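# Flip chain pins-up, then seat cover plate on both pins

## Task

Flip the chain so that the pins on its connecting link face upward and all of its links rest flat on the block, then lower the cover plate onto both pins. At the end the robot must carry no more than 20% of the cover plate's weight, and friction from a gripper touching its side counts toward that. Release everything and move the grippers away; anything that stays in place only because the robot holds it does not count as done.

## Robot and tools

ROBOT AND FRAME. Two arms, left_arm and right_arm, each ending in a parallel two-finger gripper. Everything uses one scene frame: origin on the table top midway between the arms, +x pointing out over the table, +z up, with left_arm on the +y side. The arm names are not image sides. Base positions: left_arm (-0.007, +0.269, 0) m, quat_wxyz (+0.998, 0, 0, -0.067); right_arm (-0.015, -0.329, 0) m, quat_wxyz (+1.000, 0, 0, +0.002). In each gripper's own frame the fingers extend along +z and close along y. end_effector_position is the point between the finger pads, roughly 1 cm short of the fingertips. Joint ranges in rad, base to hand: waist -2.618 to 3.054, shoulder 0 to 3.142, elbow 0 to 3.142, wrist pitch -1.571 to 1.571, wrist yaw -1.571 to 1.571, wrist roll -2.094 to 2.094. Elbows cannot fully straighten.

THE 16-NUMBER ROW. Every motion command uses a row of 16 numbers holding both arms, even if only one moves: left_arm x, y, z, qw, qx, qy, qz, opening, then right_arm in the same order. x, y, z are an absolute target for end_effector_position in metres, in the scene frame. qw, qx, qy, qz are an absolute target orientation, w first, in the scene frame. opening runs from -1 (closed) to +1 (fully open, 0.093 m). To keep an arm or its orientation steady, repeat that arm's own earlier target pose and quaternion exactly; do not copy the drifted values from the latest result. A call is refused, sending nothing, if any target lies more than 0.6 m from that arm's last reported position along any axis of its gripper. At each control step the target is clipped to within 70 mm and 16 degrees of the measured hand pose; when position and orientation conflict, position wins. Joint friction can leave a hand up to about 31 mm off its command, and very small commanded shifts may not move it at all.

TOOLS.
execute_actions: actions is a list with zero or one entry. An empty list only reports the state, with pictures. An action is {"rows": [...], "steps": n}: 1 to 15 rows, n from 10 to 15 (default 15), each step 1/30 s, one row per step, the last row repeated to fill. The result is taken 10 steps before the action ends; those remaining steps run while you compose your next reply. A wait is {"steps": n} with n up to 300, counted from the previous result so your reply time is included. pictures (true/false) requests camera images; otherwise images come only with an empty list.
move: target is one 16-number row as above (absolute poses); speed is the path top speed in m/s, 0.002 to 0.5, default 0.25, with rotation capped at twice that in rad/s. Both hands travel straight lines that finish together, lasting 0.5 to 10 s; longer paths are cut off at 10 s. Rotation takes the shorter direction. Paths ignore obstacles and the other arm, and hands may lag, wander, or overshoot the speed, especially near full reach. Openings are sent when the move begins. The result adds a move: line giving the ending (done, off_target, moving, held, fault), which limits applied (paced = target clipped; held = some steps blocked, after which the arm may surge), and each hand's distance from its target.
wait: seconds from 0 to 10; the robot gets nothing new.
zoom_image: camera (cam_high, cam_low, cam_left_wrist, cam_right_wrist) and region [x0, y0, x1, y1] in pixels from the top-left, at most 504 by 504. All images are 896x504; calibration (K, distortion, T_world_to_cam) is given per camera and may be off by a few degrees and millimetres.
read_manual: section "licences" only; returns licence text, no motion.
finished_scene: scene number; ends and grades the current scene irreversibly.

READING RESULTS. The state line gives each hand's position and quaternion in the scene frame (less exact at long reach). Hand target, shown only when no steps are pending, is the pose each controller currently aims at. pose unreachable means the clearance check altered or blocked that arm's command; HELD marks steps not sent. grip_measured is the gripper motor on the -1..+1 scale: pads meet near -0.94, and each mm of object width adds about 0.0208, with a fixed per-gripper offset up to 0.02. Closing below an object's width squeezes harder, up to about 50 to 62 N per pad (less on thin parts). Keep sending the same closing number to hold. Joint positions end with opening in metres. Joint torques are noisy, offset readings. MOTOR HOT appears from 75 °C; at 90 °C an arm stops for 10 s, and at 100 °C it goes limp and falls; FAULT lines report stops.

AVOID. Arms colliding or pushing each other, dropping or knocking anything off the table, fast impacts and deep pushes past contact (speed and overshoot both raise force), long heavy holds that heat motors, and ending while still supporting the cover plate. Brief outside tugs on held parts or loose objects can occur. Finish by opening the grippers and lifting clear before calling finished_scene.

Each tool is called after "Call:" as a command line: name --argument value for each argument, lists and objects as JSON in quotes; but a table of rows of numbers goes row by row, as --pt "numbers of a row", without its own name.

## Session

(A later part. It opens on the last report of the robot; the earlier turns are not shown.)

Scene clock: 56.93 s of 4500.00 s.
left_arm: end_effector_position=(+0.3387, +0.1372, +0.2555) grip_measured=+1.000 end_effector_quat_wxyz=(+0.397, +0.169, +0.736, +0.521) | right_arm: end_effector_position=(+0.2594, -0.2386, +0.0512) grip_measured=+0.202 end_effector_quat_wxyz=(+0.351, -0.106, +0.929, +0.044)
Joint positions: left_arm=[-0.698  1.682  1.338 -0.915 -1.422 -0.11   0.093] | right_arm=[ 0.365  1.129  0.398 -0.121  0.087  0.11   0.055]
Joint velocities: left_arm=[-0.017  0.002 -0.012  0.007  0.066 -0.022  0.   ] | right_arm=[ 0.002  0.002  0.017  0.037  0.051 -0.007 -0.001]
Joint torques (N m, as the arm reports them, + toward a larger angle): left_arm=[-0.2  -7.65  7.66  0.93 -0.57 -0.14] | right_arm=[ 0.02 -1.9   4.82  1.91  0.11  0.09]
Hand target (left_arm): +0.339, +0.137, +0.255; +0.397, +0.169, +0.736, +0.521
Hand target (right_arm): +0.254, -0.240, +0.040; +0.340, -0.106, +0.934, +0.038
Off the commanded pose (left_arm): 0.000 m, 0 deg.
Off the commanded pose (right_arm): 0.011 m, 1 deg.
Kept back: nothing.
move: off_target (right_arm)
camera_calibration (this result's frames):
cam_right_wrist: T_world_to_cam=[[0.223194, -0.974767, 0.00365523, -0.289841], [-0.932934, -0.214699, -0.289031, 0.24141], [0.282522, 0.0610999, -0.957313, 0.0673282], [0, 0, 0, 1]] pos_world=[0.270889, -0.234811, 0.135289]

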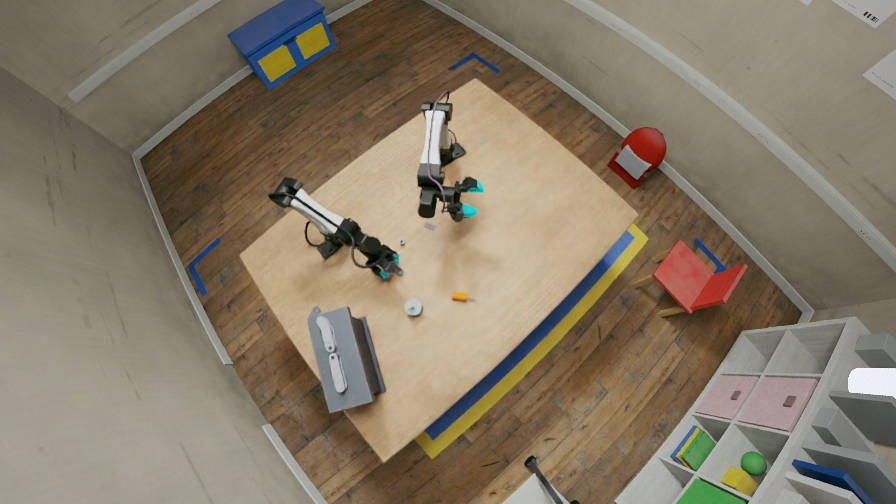

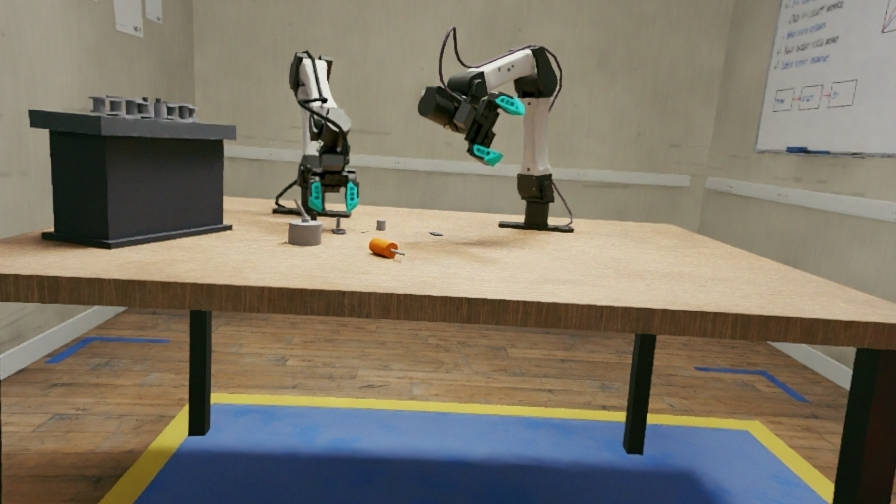

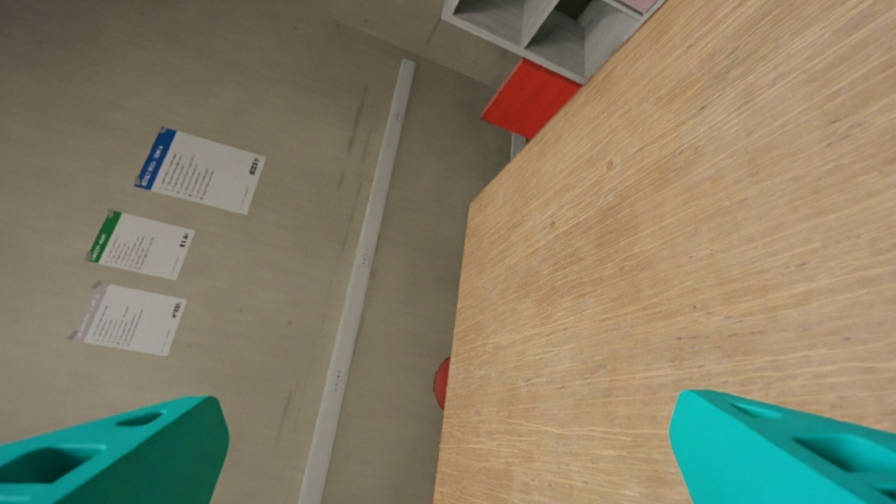

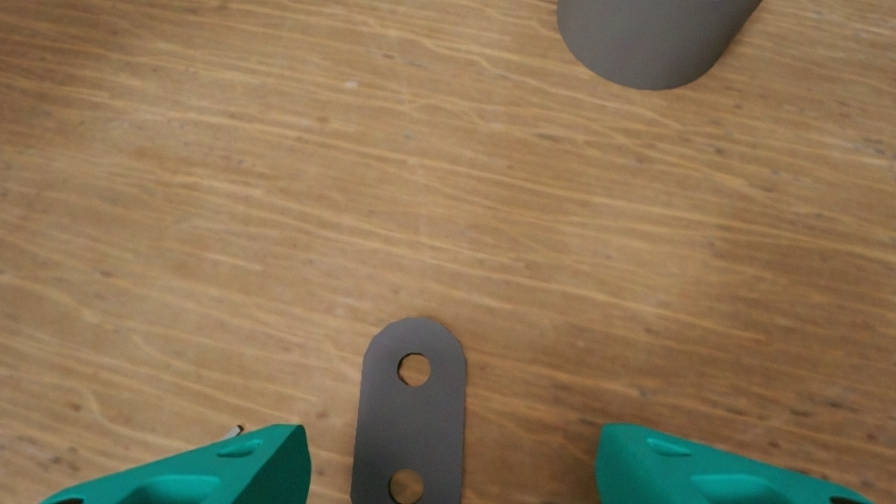

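Call:
move --target '[0.3387,0.1372,0.2555,0.397,0.169,0.736,0.521,1,0.262,-0.224,0.004,0.34,-0.106,0.934,0.039,0.2]' --speed 0.03

Call:
move --target '[0.3387,0.1372,0.2555,0.397,0.169,0.736,0.521,1,0.262,-0.224,0.004,0.34,-0.106,0.934,0.039,-0.55]'

Call:
move --target '[0.3387,0.1372,0.2555,0.397,0.169,0.736,0.521,1,0.262,-0.26,0.31,0.34,-0.106,0.934,0.039,-0.55]' --speed 0.15

Scene clock: 59.57 s of 4500.00 s.
left_arm: end_effector_position=(+0.3387, +0.1372, +0.2555) grip_measured=+1.000 end_effector_quat_wxyz=(+0.397, +0.169, +0.736, +0.521) | right_arm: end_effector_position=(+0.2686, -0.2223, +0.0158) grip_measured=+0.202 end_effector_quat_wxyz=(+0.352, -0.106, +0.929, +0.044)
Joint positions: left_arm=[-0.698  1.682  1.338 -0.915 -1.422 -0.11   0.093] | right_arm=[0.427 1.344 0.348 0.141 0.127 0.156 0.055]
Joint velocities: left_arm=[ 0.007 -0.007 -0.017  0.007 -0.051 -0.022  0.   ] | right_arm=[-0.022 -0.012 -0.007  0.022 -0.022 -0.022 -0.001]
Joint torques (N m, as the arm reports them, + toward a larger angle): left_arm=[-0.1  -7.68  7.9   0.94 -0.6  -0.12] | right_arm=[-0.01 -2.98  3.87  1.93  0.13  0.09]
Hand target (left_arm): +0.339, +0.137, +0.255; +0.397, +0.169, +0.736, +0.521
Hand target (right_arm): +0.261, -0.225, +0.005; +0.340, -0.106, +0.934, +0.038
Off the commanded pose (left_arm): 0.000 m, 0 deg.
Off the commanded pose (right_arm): 0.014 m, 2 deg.
Kept back: nothing.
move: off_target (right_arm)
camera_calibration (this result's frames):
cam_right_wrist: T_world_to_cam=[[0.223647, -0.974666, 0.00282377, -0.275889], [-0.932376, -0.214785, -0.290763, 0.243064], [0.284003, 0.0623954, -0.956791, 0.0296957], [0, 0, 0, 1]] pos_world=[0.279895, -0.218546, 0.0998656]

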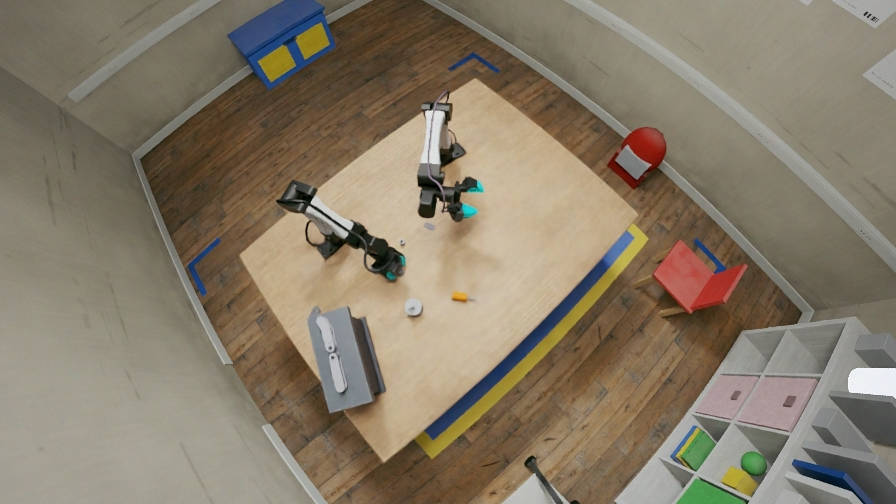

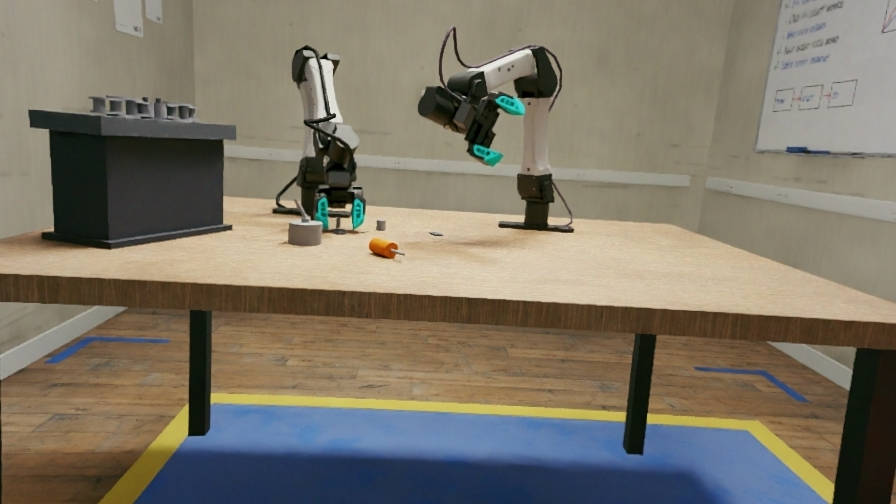

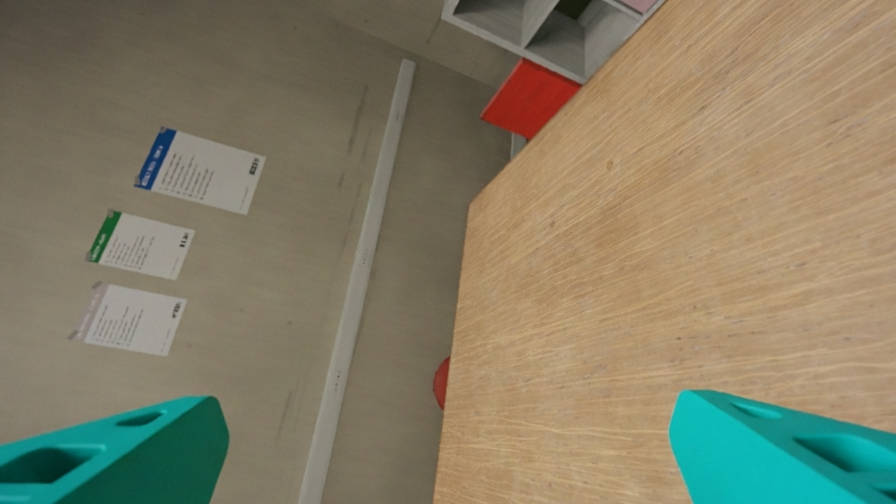

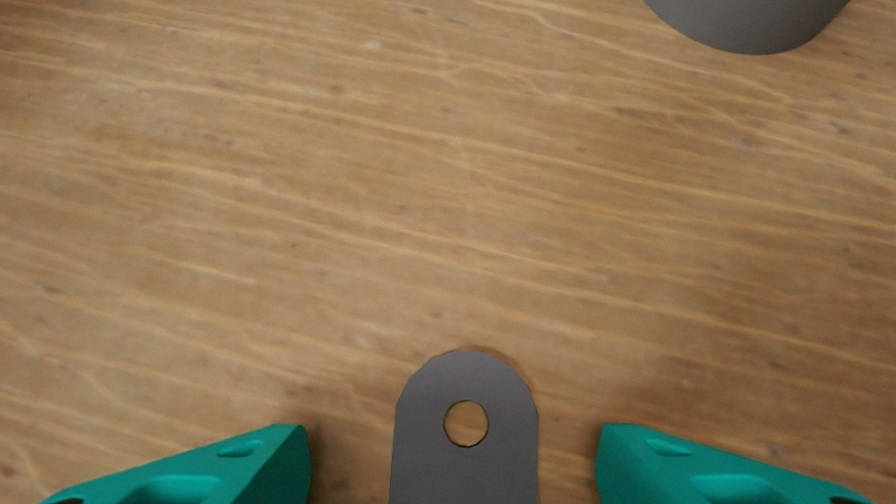

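Scene clock: 60.27 s of 4500.00 s.
left_arm: end_effector_position=(+0.3387, +0.1372, +0.2555) grip_measured=+1.000 end_effector_quat_wxyz=(+0.397, +0.169, +0.736, +0.521) | right_arm: end_effector_position=(+0.2688, -0.2221, +0.0160) grip_measured=-0.548 end_effector_quat_wxyz=(+0.352, -0.105, +0.929, +0.045)
Joint positions: left_arm=[-0.698  1.682  1.338 -0.915 -1.422 -0.11   0.093] | right_arm=[0.427 1.344 0.348 0.142 0.127 0.157 0.019]
Joint velocities: left_arm=[ 0.007  0.007 -0.002 -0.051 -0.066 -0.037  0.   ] | right_arm=[ 0.002  0.007 -0.027  0.007 -0.037 -0.051 -0.001]
Joint torques (N m, as the arm reports them, + toward a larger angle): left_arm=[-0.14 -7.76  7.74  0.91 -0.58 -0.11] | right_arm=[-0.02 -2.72  4.03  1.93  0.14  0.1 ]
Hand target (left_arm): +0.339, +0.137, +0.255; +0.397, +0.169, +0.736, +0.521
Hand target (right_arm): +0.261, -0.224, +0.005; +0.340, -0.106, +0.934, +0.039
Off the commanded pose (left_arm): 0.000 m, 0 deg.
Off the commanded pose (right_arm): 0.014 m, 2 deg.
Kept back: nothing.
move: off_target (right_arm)
camera_calibration (this result's frames):
cam_right_wrist: T_world_to_cam=[[0.22281, -0.97486, 0.00175263, -0.275634], [-0.932207, -0.213586, -0.292182, 0.243638], [0.285211, 0.0634672, -0.956361, 0.0297543], [0, 0, 0, 1]] pos_world=[0.280049, -0.218556, 0.100126]

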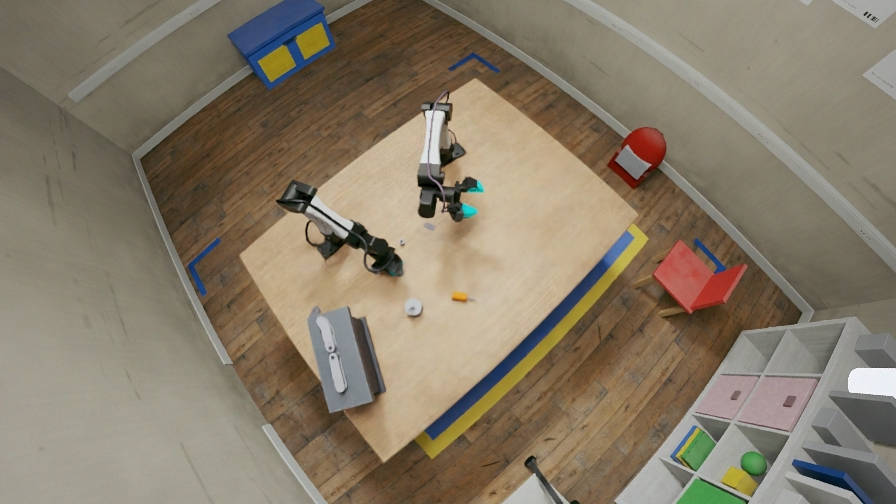

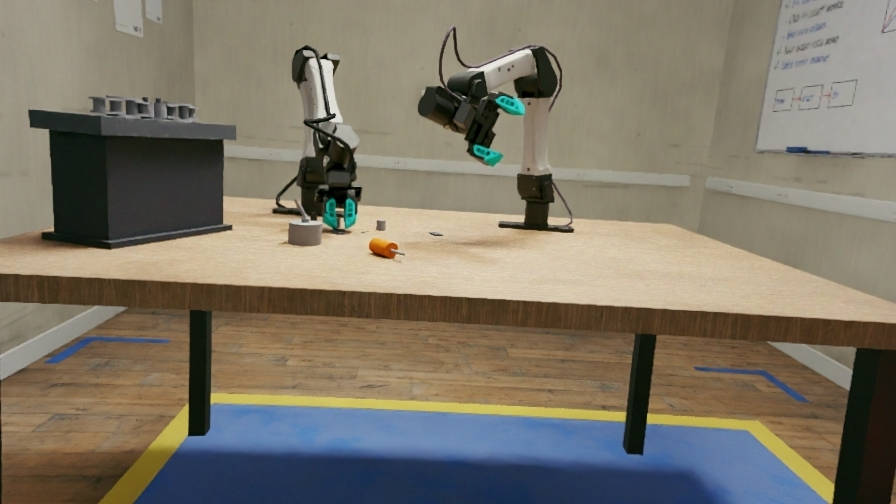

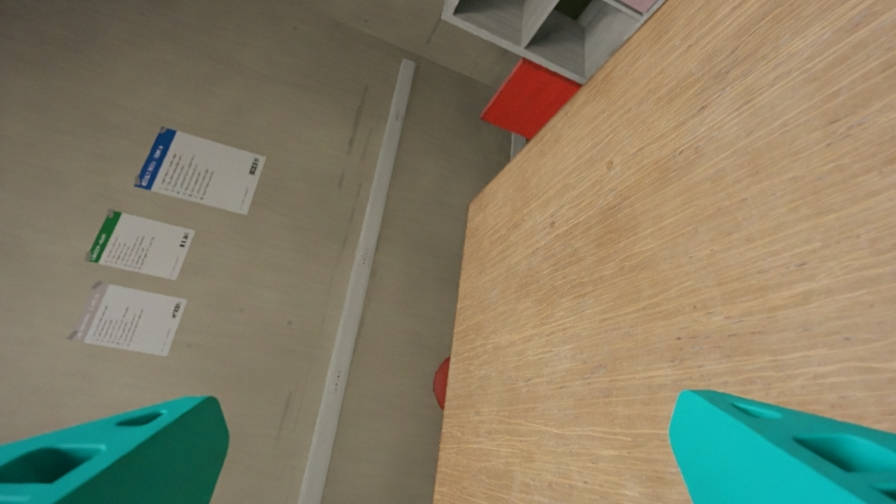

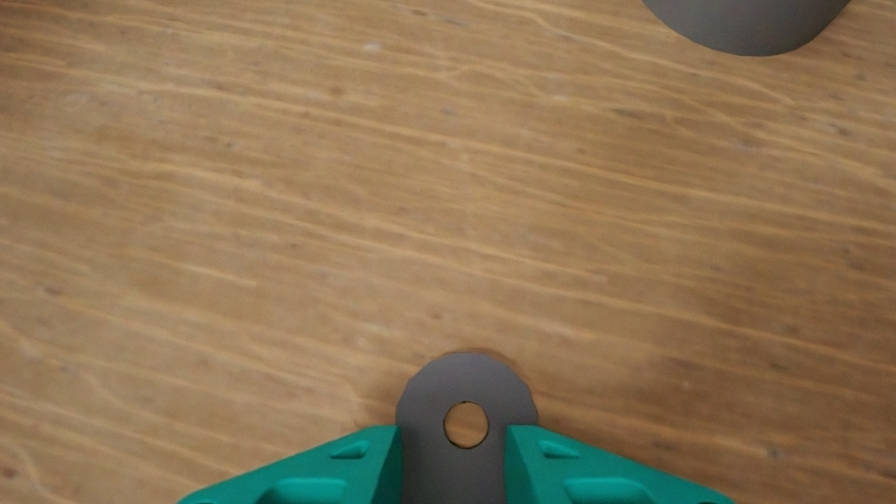

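Scene clock: 62.93 s of 4500.00 s.
left_arm: end_effector_position=(+0.3387, +0.1372, +0.2555) grip_measured=+1.000 end_effector_quat_wxyz=(+0.397, +0.169, +0.736, +0.521) | right_arm: end_effector_position=(+0.2627, -0.2582, +0.3057) grip_measured=-0.548 end_effector_quat_wxyz=(+0.338, -0.105, +0.935, +0.038)
Joint positions: left_arm=[-0.698  1.682  1.338 -0.915 -1.422 -0.11   0.093] | right_arm=[ 0.262  1.176  1.5   -1.201  0.027  0.034  0.019]
Joint velocities: left_arm=[ 0.022  0.002 -0.002  0.081  0.007 -0.051  0.   ] | right_arm=[-0.007  0.002  0.007  0.037  0.066 -0.037 -0.   ]
Joint torques (N m, as the arm reports them, + toward a larger angle): left_arm=[-0.15 -7.72  7.67  0.98 -0.6  -0.15] | right_arm=[-1.24 -1.9   7.33  1.7  -0.11 -0.06]
Hand target (left_arm): +0.339, +0.137, +0.255; +0.397, +0.169, +0.736, +0.521
Hand target (right_arm): +0.267, -0.258, +0.310; +0.339, -0.105, +0.934, +0.040
Off the commanded pose (left_arm): 0.000 m, 0 deg.
Off the commanded pose (right_arm): 0.005 m, 0 deg.
Kept back: nothing.
move: done
camera_calibration (this result's frames):
cam_right_wrist: T_world_to_cam=[[0.216933, -0.976138, 0.00976932, -0.311145], [-0.941665, -0.211889, -0.261478, 0.308453], [0.257309, 0.0475238, -0.96516, 0.316745], [0, 0, 0, 1]] pos_world=[0.276456, -0.253415, 0.389403]

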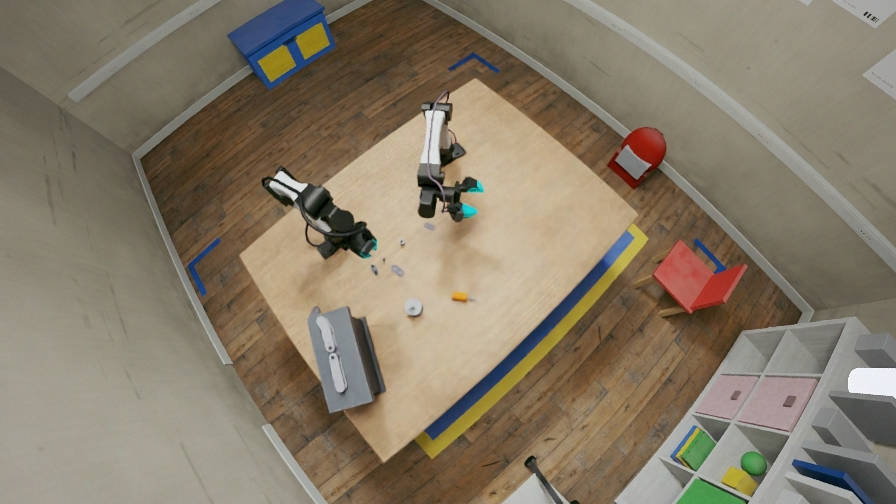

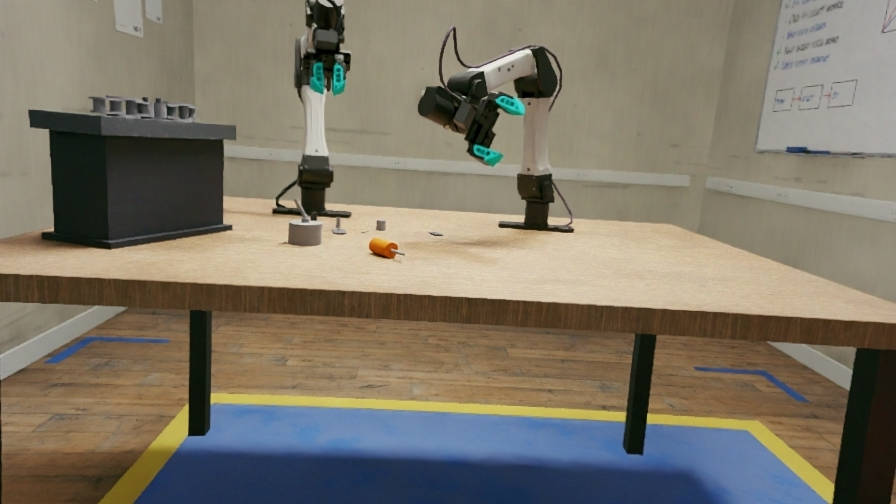

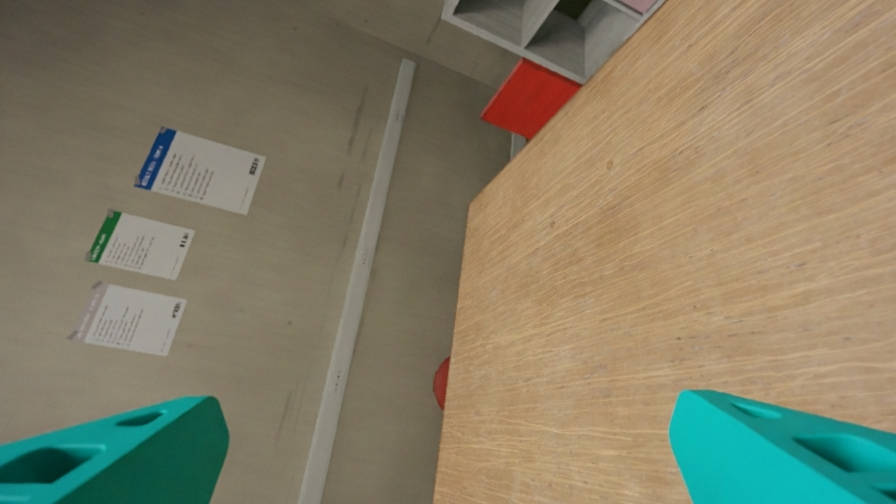

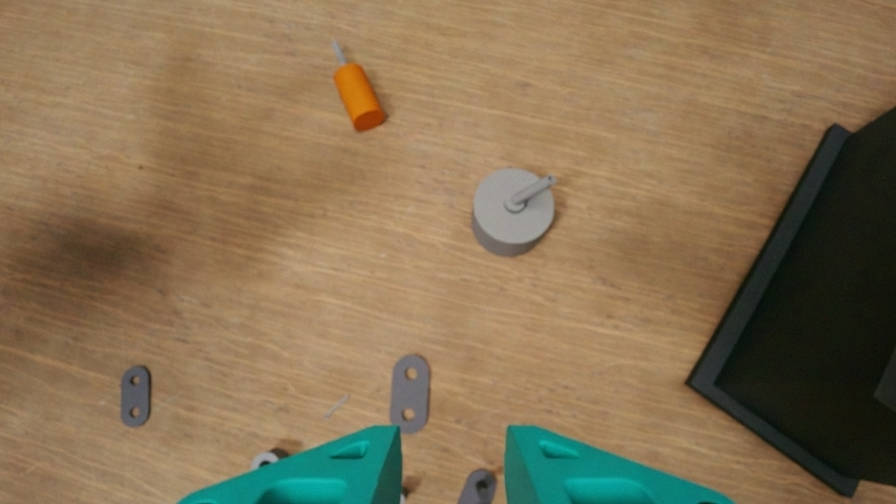

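Call:
move --target '[0.3387,0.1372,0.2555,0.397,0.169,0.736,0.521,1,0.256,-0.228,0.03,0.34,-0.106,0.934,0.039,0.2]'

Call:
move --target '[0.3387,0.1372,0.2555,0.397,0.169,0.736,0.521,1,0.254,-0.228,-0.006,0.34,-0.106,0.934,0.039,0.2]' --speed 0.03

Call:
move --target '[0.3387,0.1372,0.2555,0.397,0.169,0.736,0.521,1,0.254,-0.228,-0.006,0.34,-0.106,0.934,0.039,-0.55]'

Scene clock: 65.57 s of 4500.00 s.
left_arm: end_effector_position=(+0.3387, +0.1372, +0.2555) grip_measured=+1.000 end_effector_quat_wxyz=(+0.397, +0.169, +0.736, +0.521) | right_arm: end_effector_position=(+0.2570, -0.2284, +0.0417) grip_measured=+0.198 end_effector_quat_wxyz=(+0.352, -0.106, +0.929, +0.043)
Joint positions: left_arm=[-0.698  1.682  1.338 -0.915 -1.422 -0.11   0.093] | right_arm=[ 0.424  1.169  0.375 -0.062  0.127  0.154  0.055]
Joint velocities: left_arm=[-0.002 -0.002 -0.002 -0.022  0.051 -0.022  0.   ] | right_arm=[ 0.007  0.027 -0.002  0.007 -0.007  0.037 -0.002]
Joint torques (N m, as the arm reports them, + toward a larger angle): left_arm=[-0.14 -7.64  7.74  0.96 -0.59 -0.18] | right_arm=[ 0.07 -2.1   4.55  1.91  0.13  0.1 ]
Hand target (left_arm): +0.339, +0.137, +0.255; +0.397, +0.169, +0.736, +0.521
Hand target (right_arm): +0.251, -0.230, +0.031; +0.341, -0.107, +0.933, +0.037
Off the commanded pose (left_arm): 0.000 m, 0 deg.
Off the commanded pose (right_arm): 0.012 m, 2 deg.
Kept back: nothing.
move: off_target (right_arm)
camera_calibration (this result's frames):
cam_right_wrist: T_world_to_cam=[[0.223237, -0.974754, 0.00438859, -0.279304], [-0.93248, -0.214863, -0.290369, 0.238497], [0.283981, 0.0607289, -0.956905, 0.057839], [0, 0, 0, 1]] pos_world=[0.26832, -0.224521, 0.125824]

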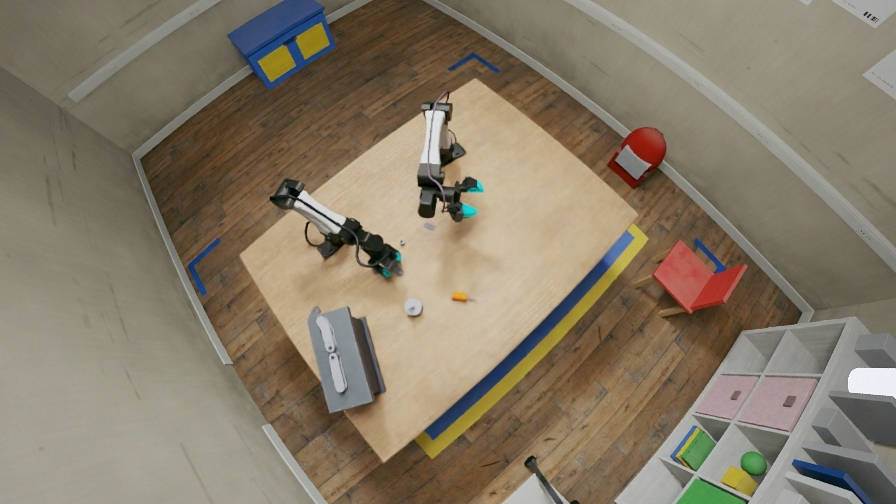

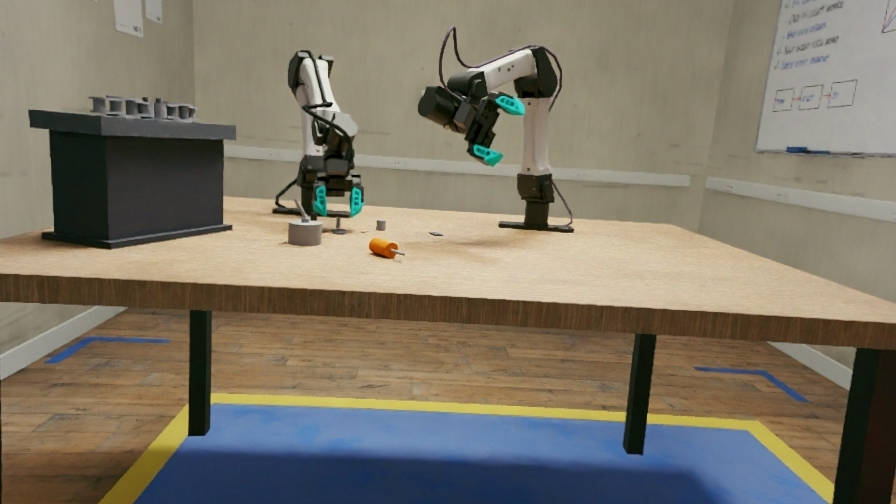

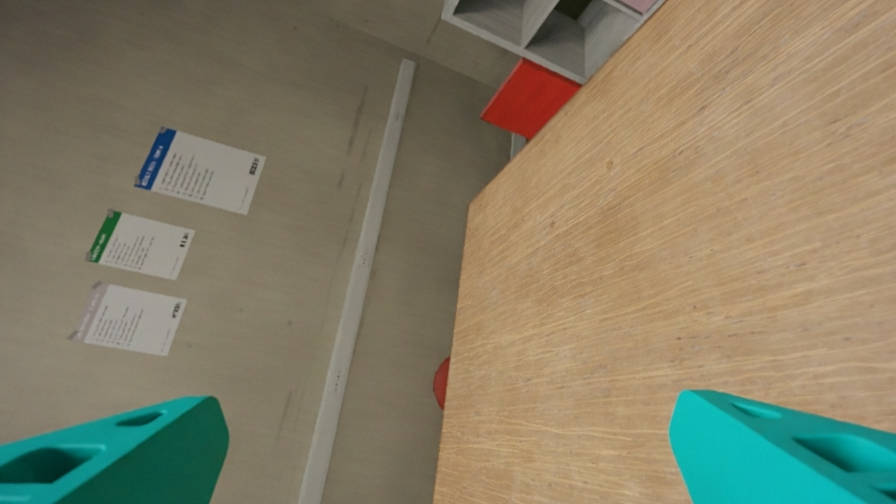

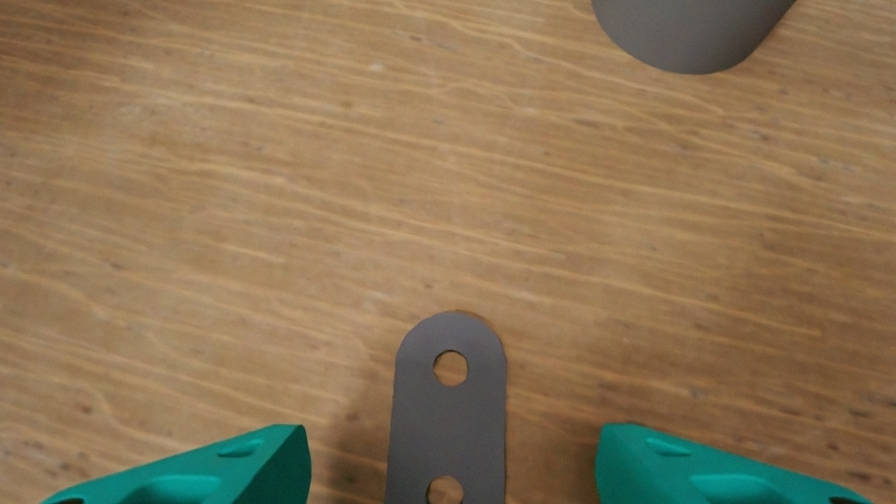

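Scene clock: 67.40 s of 4500.00 s.
left_arm: end_effector_position=(+0.3387, +0.1372, +0.2555) grip_measured=+1.000 end_effector_quat_wxyz=(+0.397, +0.169, +0.736, +0.521) | right_arm: end_effector_position=(+0.2592, -0.2274, +0.0078) grip_measured=+0.198 end_effector_quat_wxyz=(+0.351, -0.105, +0.929, +0.041)
Joint positions: left_arm=[-0.698  1.682  1.338 -0.915 -1.422 -0.11   0.093] | right_arm=[0.427 1.331 0.297 0.176 0.133 0.157 0.055]
Joint velocities: left_arm=[ 0.002  0.002 -0.012 -0.095 -0.051  0.022  0.   ] | right_arm=[-0.007  0.012  0.007  0.051 -0.139 -0.022  0.   ]
Joint torques (N m, as the arm reports them, + toward a larger angle): left_arm=[-0.04 -7.8   7.73  0.92 -0.58 -0.13] | right_arm=[-0.15 -1.43  3.82  2.12  0.05  0.11]
Hand target (left_arm): +0.339, +0.137, +0.255; +0.397, +0.169, +0.736, +0.521
Hand target (right_arm): +0.252, -0.229, -0.005; +0.340, -0.106, +0.934, +0.039
Off the commanded pose (left_arm): 0.000 m, 0 deg.
Off the commanded pose (right_arm): 0.015 m, 1 deg.
Kept back: nothing.
move: off_target (right_arm)
camera_calibration (this result's frames):
cam_right_wrist: T_world_to_cam=[[0.220462, -0.975368, 0.00735283, -0.27814], [-0.933271, -0.213126, -0.289105, 0.231436], [0.283551, 0.0568745, -0.957269, 0.0238894], [0, 0, 0, 1]] pos_world=[0.270538, -0.223322, 0.0918232]

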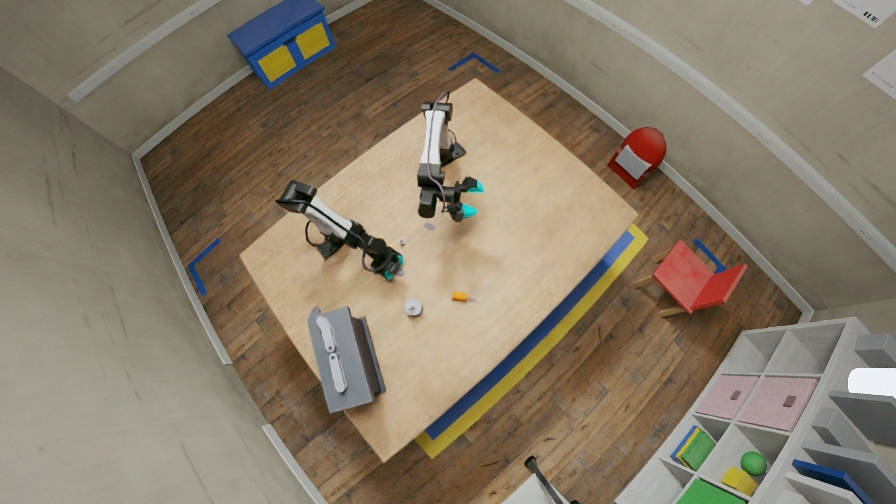

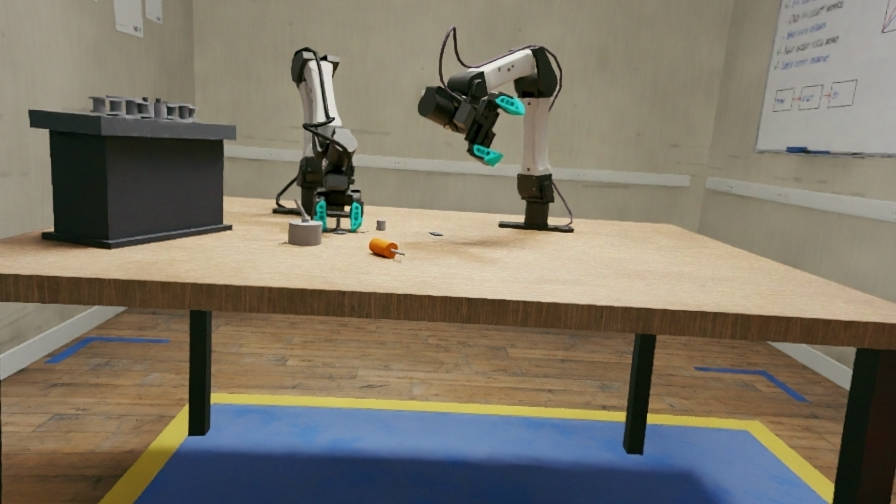

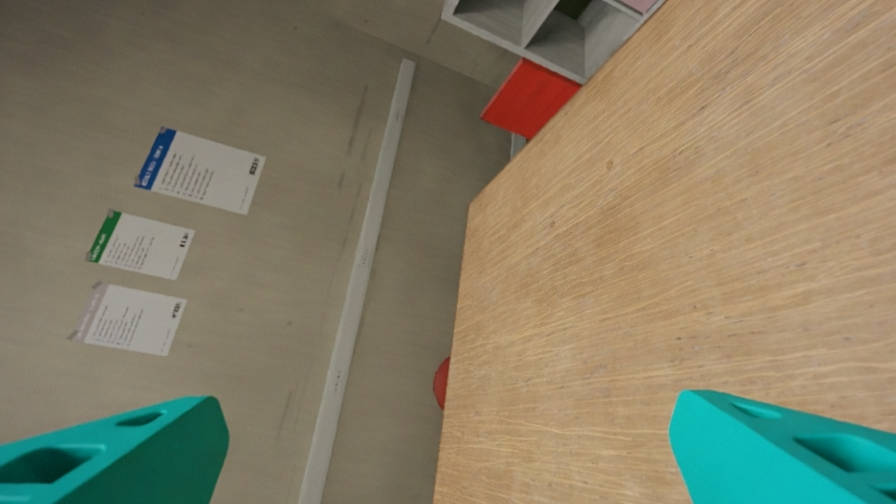

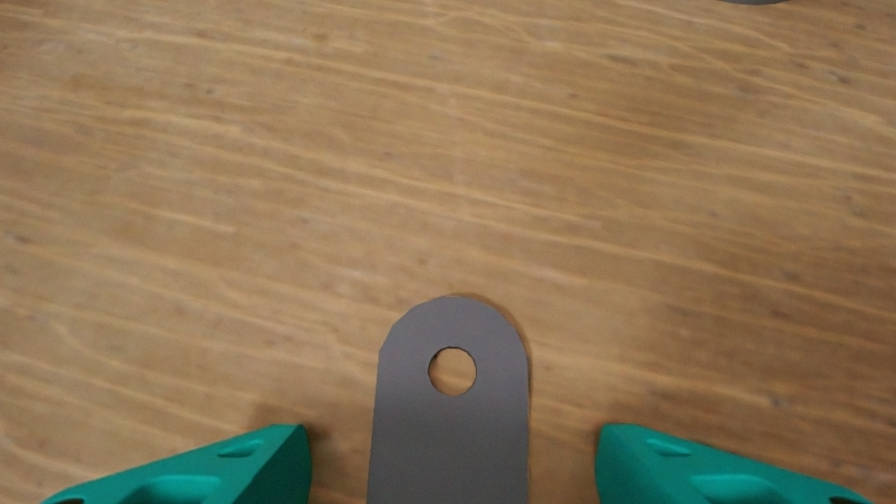

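Scene clock: 68.10 s of 4500.00 s.
left_arm: end_effector_position=(+0.3387, +0.1372, +0.2555) grip_measured=+1.000 end_effector_quat_wxyz=(+0.397, +0.169, +0.736, +0.521) | right_arm: end_effector_position=(+0.2629, -0.2260, +0.0080) grip_measured=-0.530 end_effector_quat_wxyz=(+0.358, -0.104, +0.927, +0.043)
Joint positions: left_arm=[-0.698  1.682  1.338 -0.915 -1.422 -0.11   0.093] | right_arm=[0.427 1.349 0.297 0.209 0.134 0.157 0.02 ]
Joint velocities: left_arm=[-0.007 -0.017  0.017 -0.095 -0.022 -0.022  0.   ] | right_arm=[-0.012 -0.012 -0.027  0.022 -0.125  0.051 -0.   ]
Joint torques (N m, as the arm reports them, + toward a larger angle): left_arm=[-0.14 -7.73  7.71  0.97 -0.6  -0.15] | right_arm=[-0.1  -2.33  3.76  1.85  0.04  0.1 ]
Hand target (left_arm): +0.339, +0.137, +0.255; +0.397, +0.169, +0.736, +0.521
Hand target (right_arm): +0.253, -0.229, -0.005; +0.340, -0.106, +0.934, +0.038
Off the commanded pose (left_arm): 0.000 m, 0 deg.
Off the commanded pose (right_arm): 0.017 m, 2 deg.
Kept back: nothing.
move: off_target (right_arm)
camera_calibration (this result's frames):
cam_right_wrist: T_world_to_cam=[[0.219393, -0.975621, 0.00545196, -0.277323], [-0.929445, -0.210702, -0.302879, 0.234938], [0.296644, 0.0613823, -0.953013, 0.0205112], [0, 0, 0, 1]] pos_world=[0.27312, -0.222319, 0.0922172]

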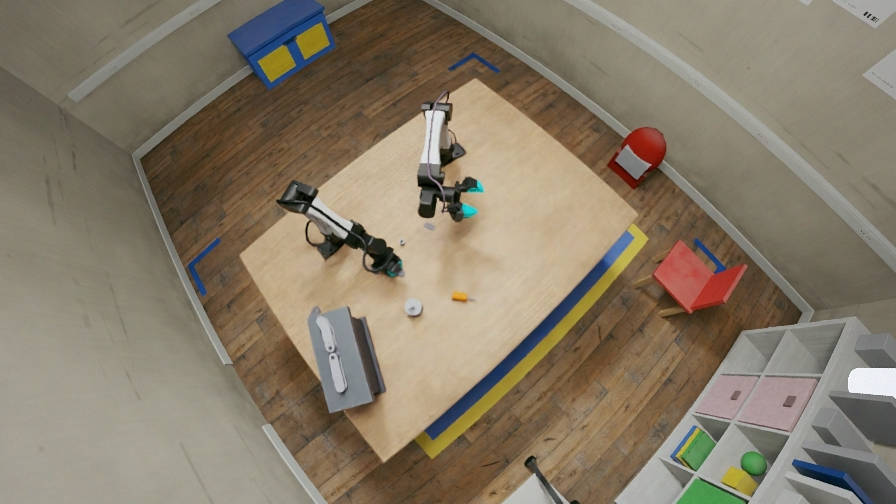

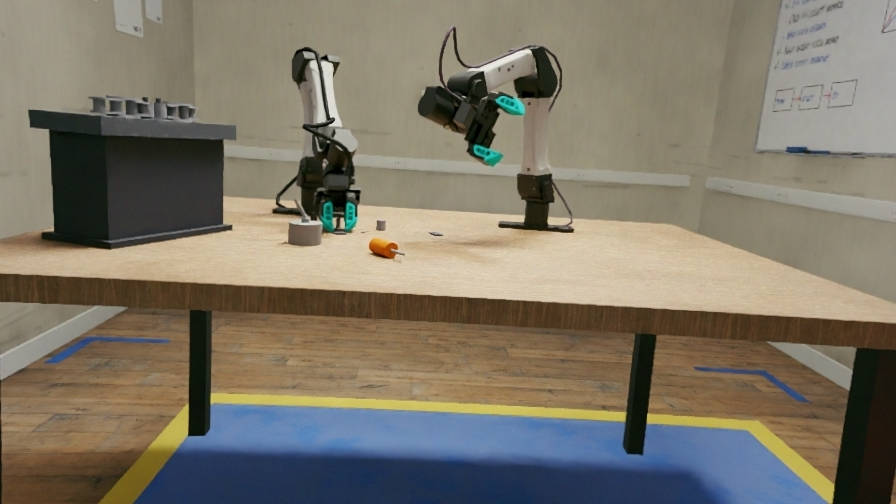

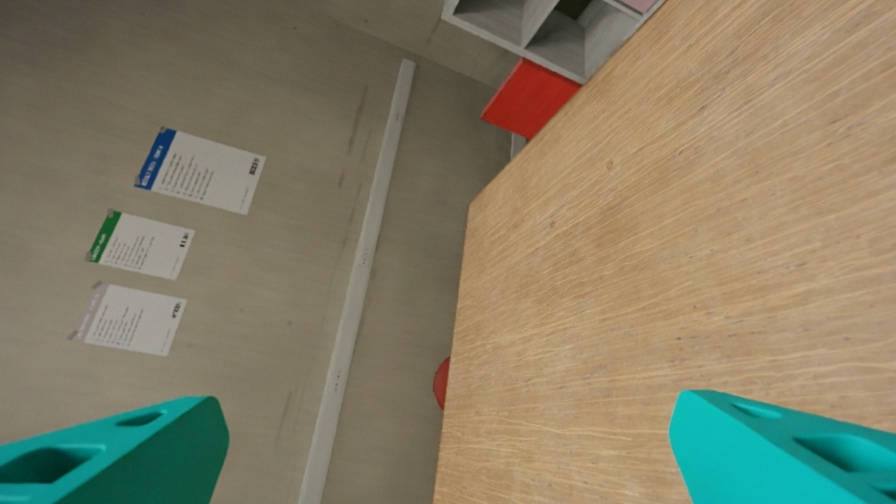

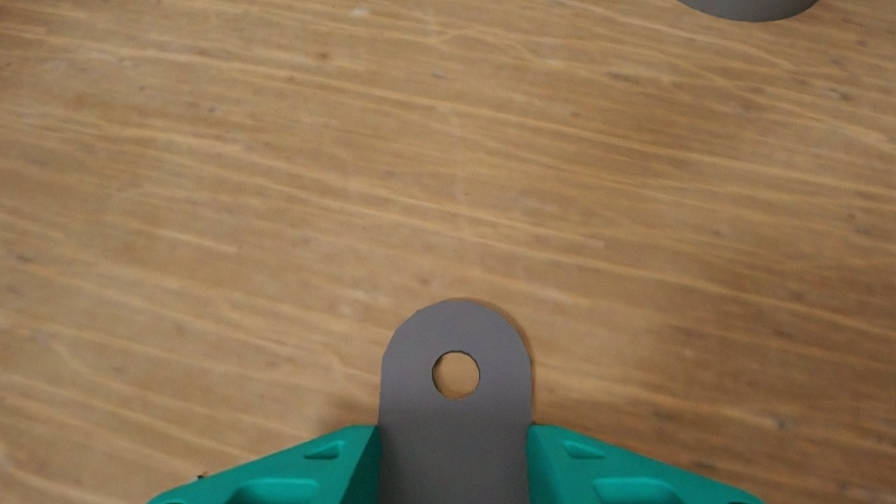

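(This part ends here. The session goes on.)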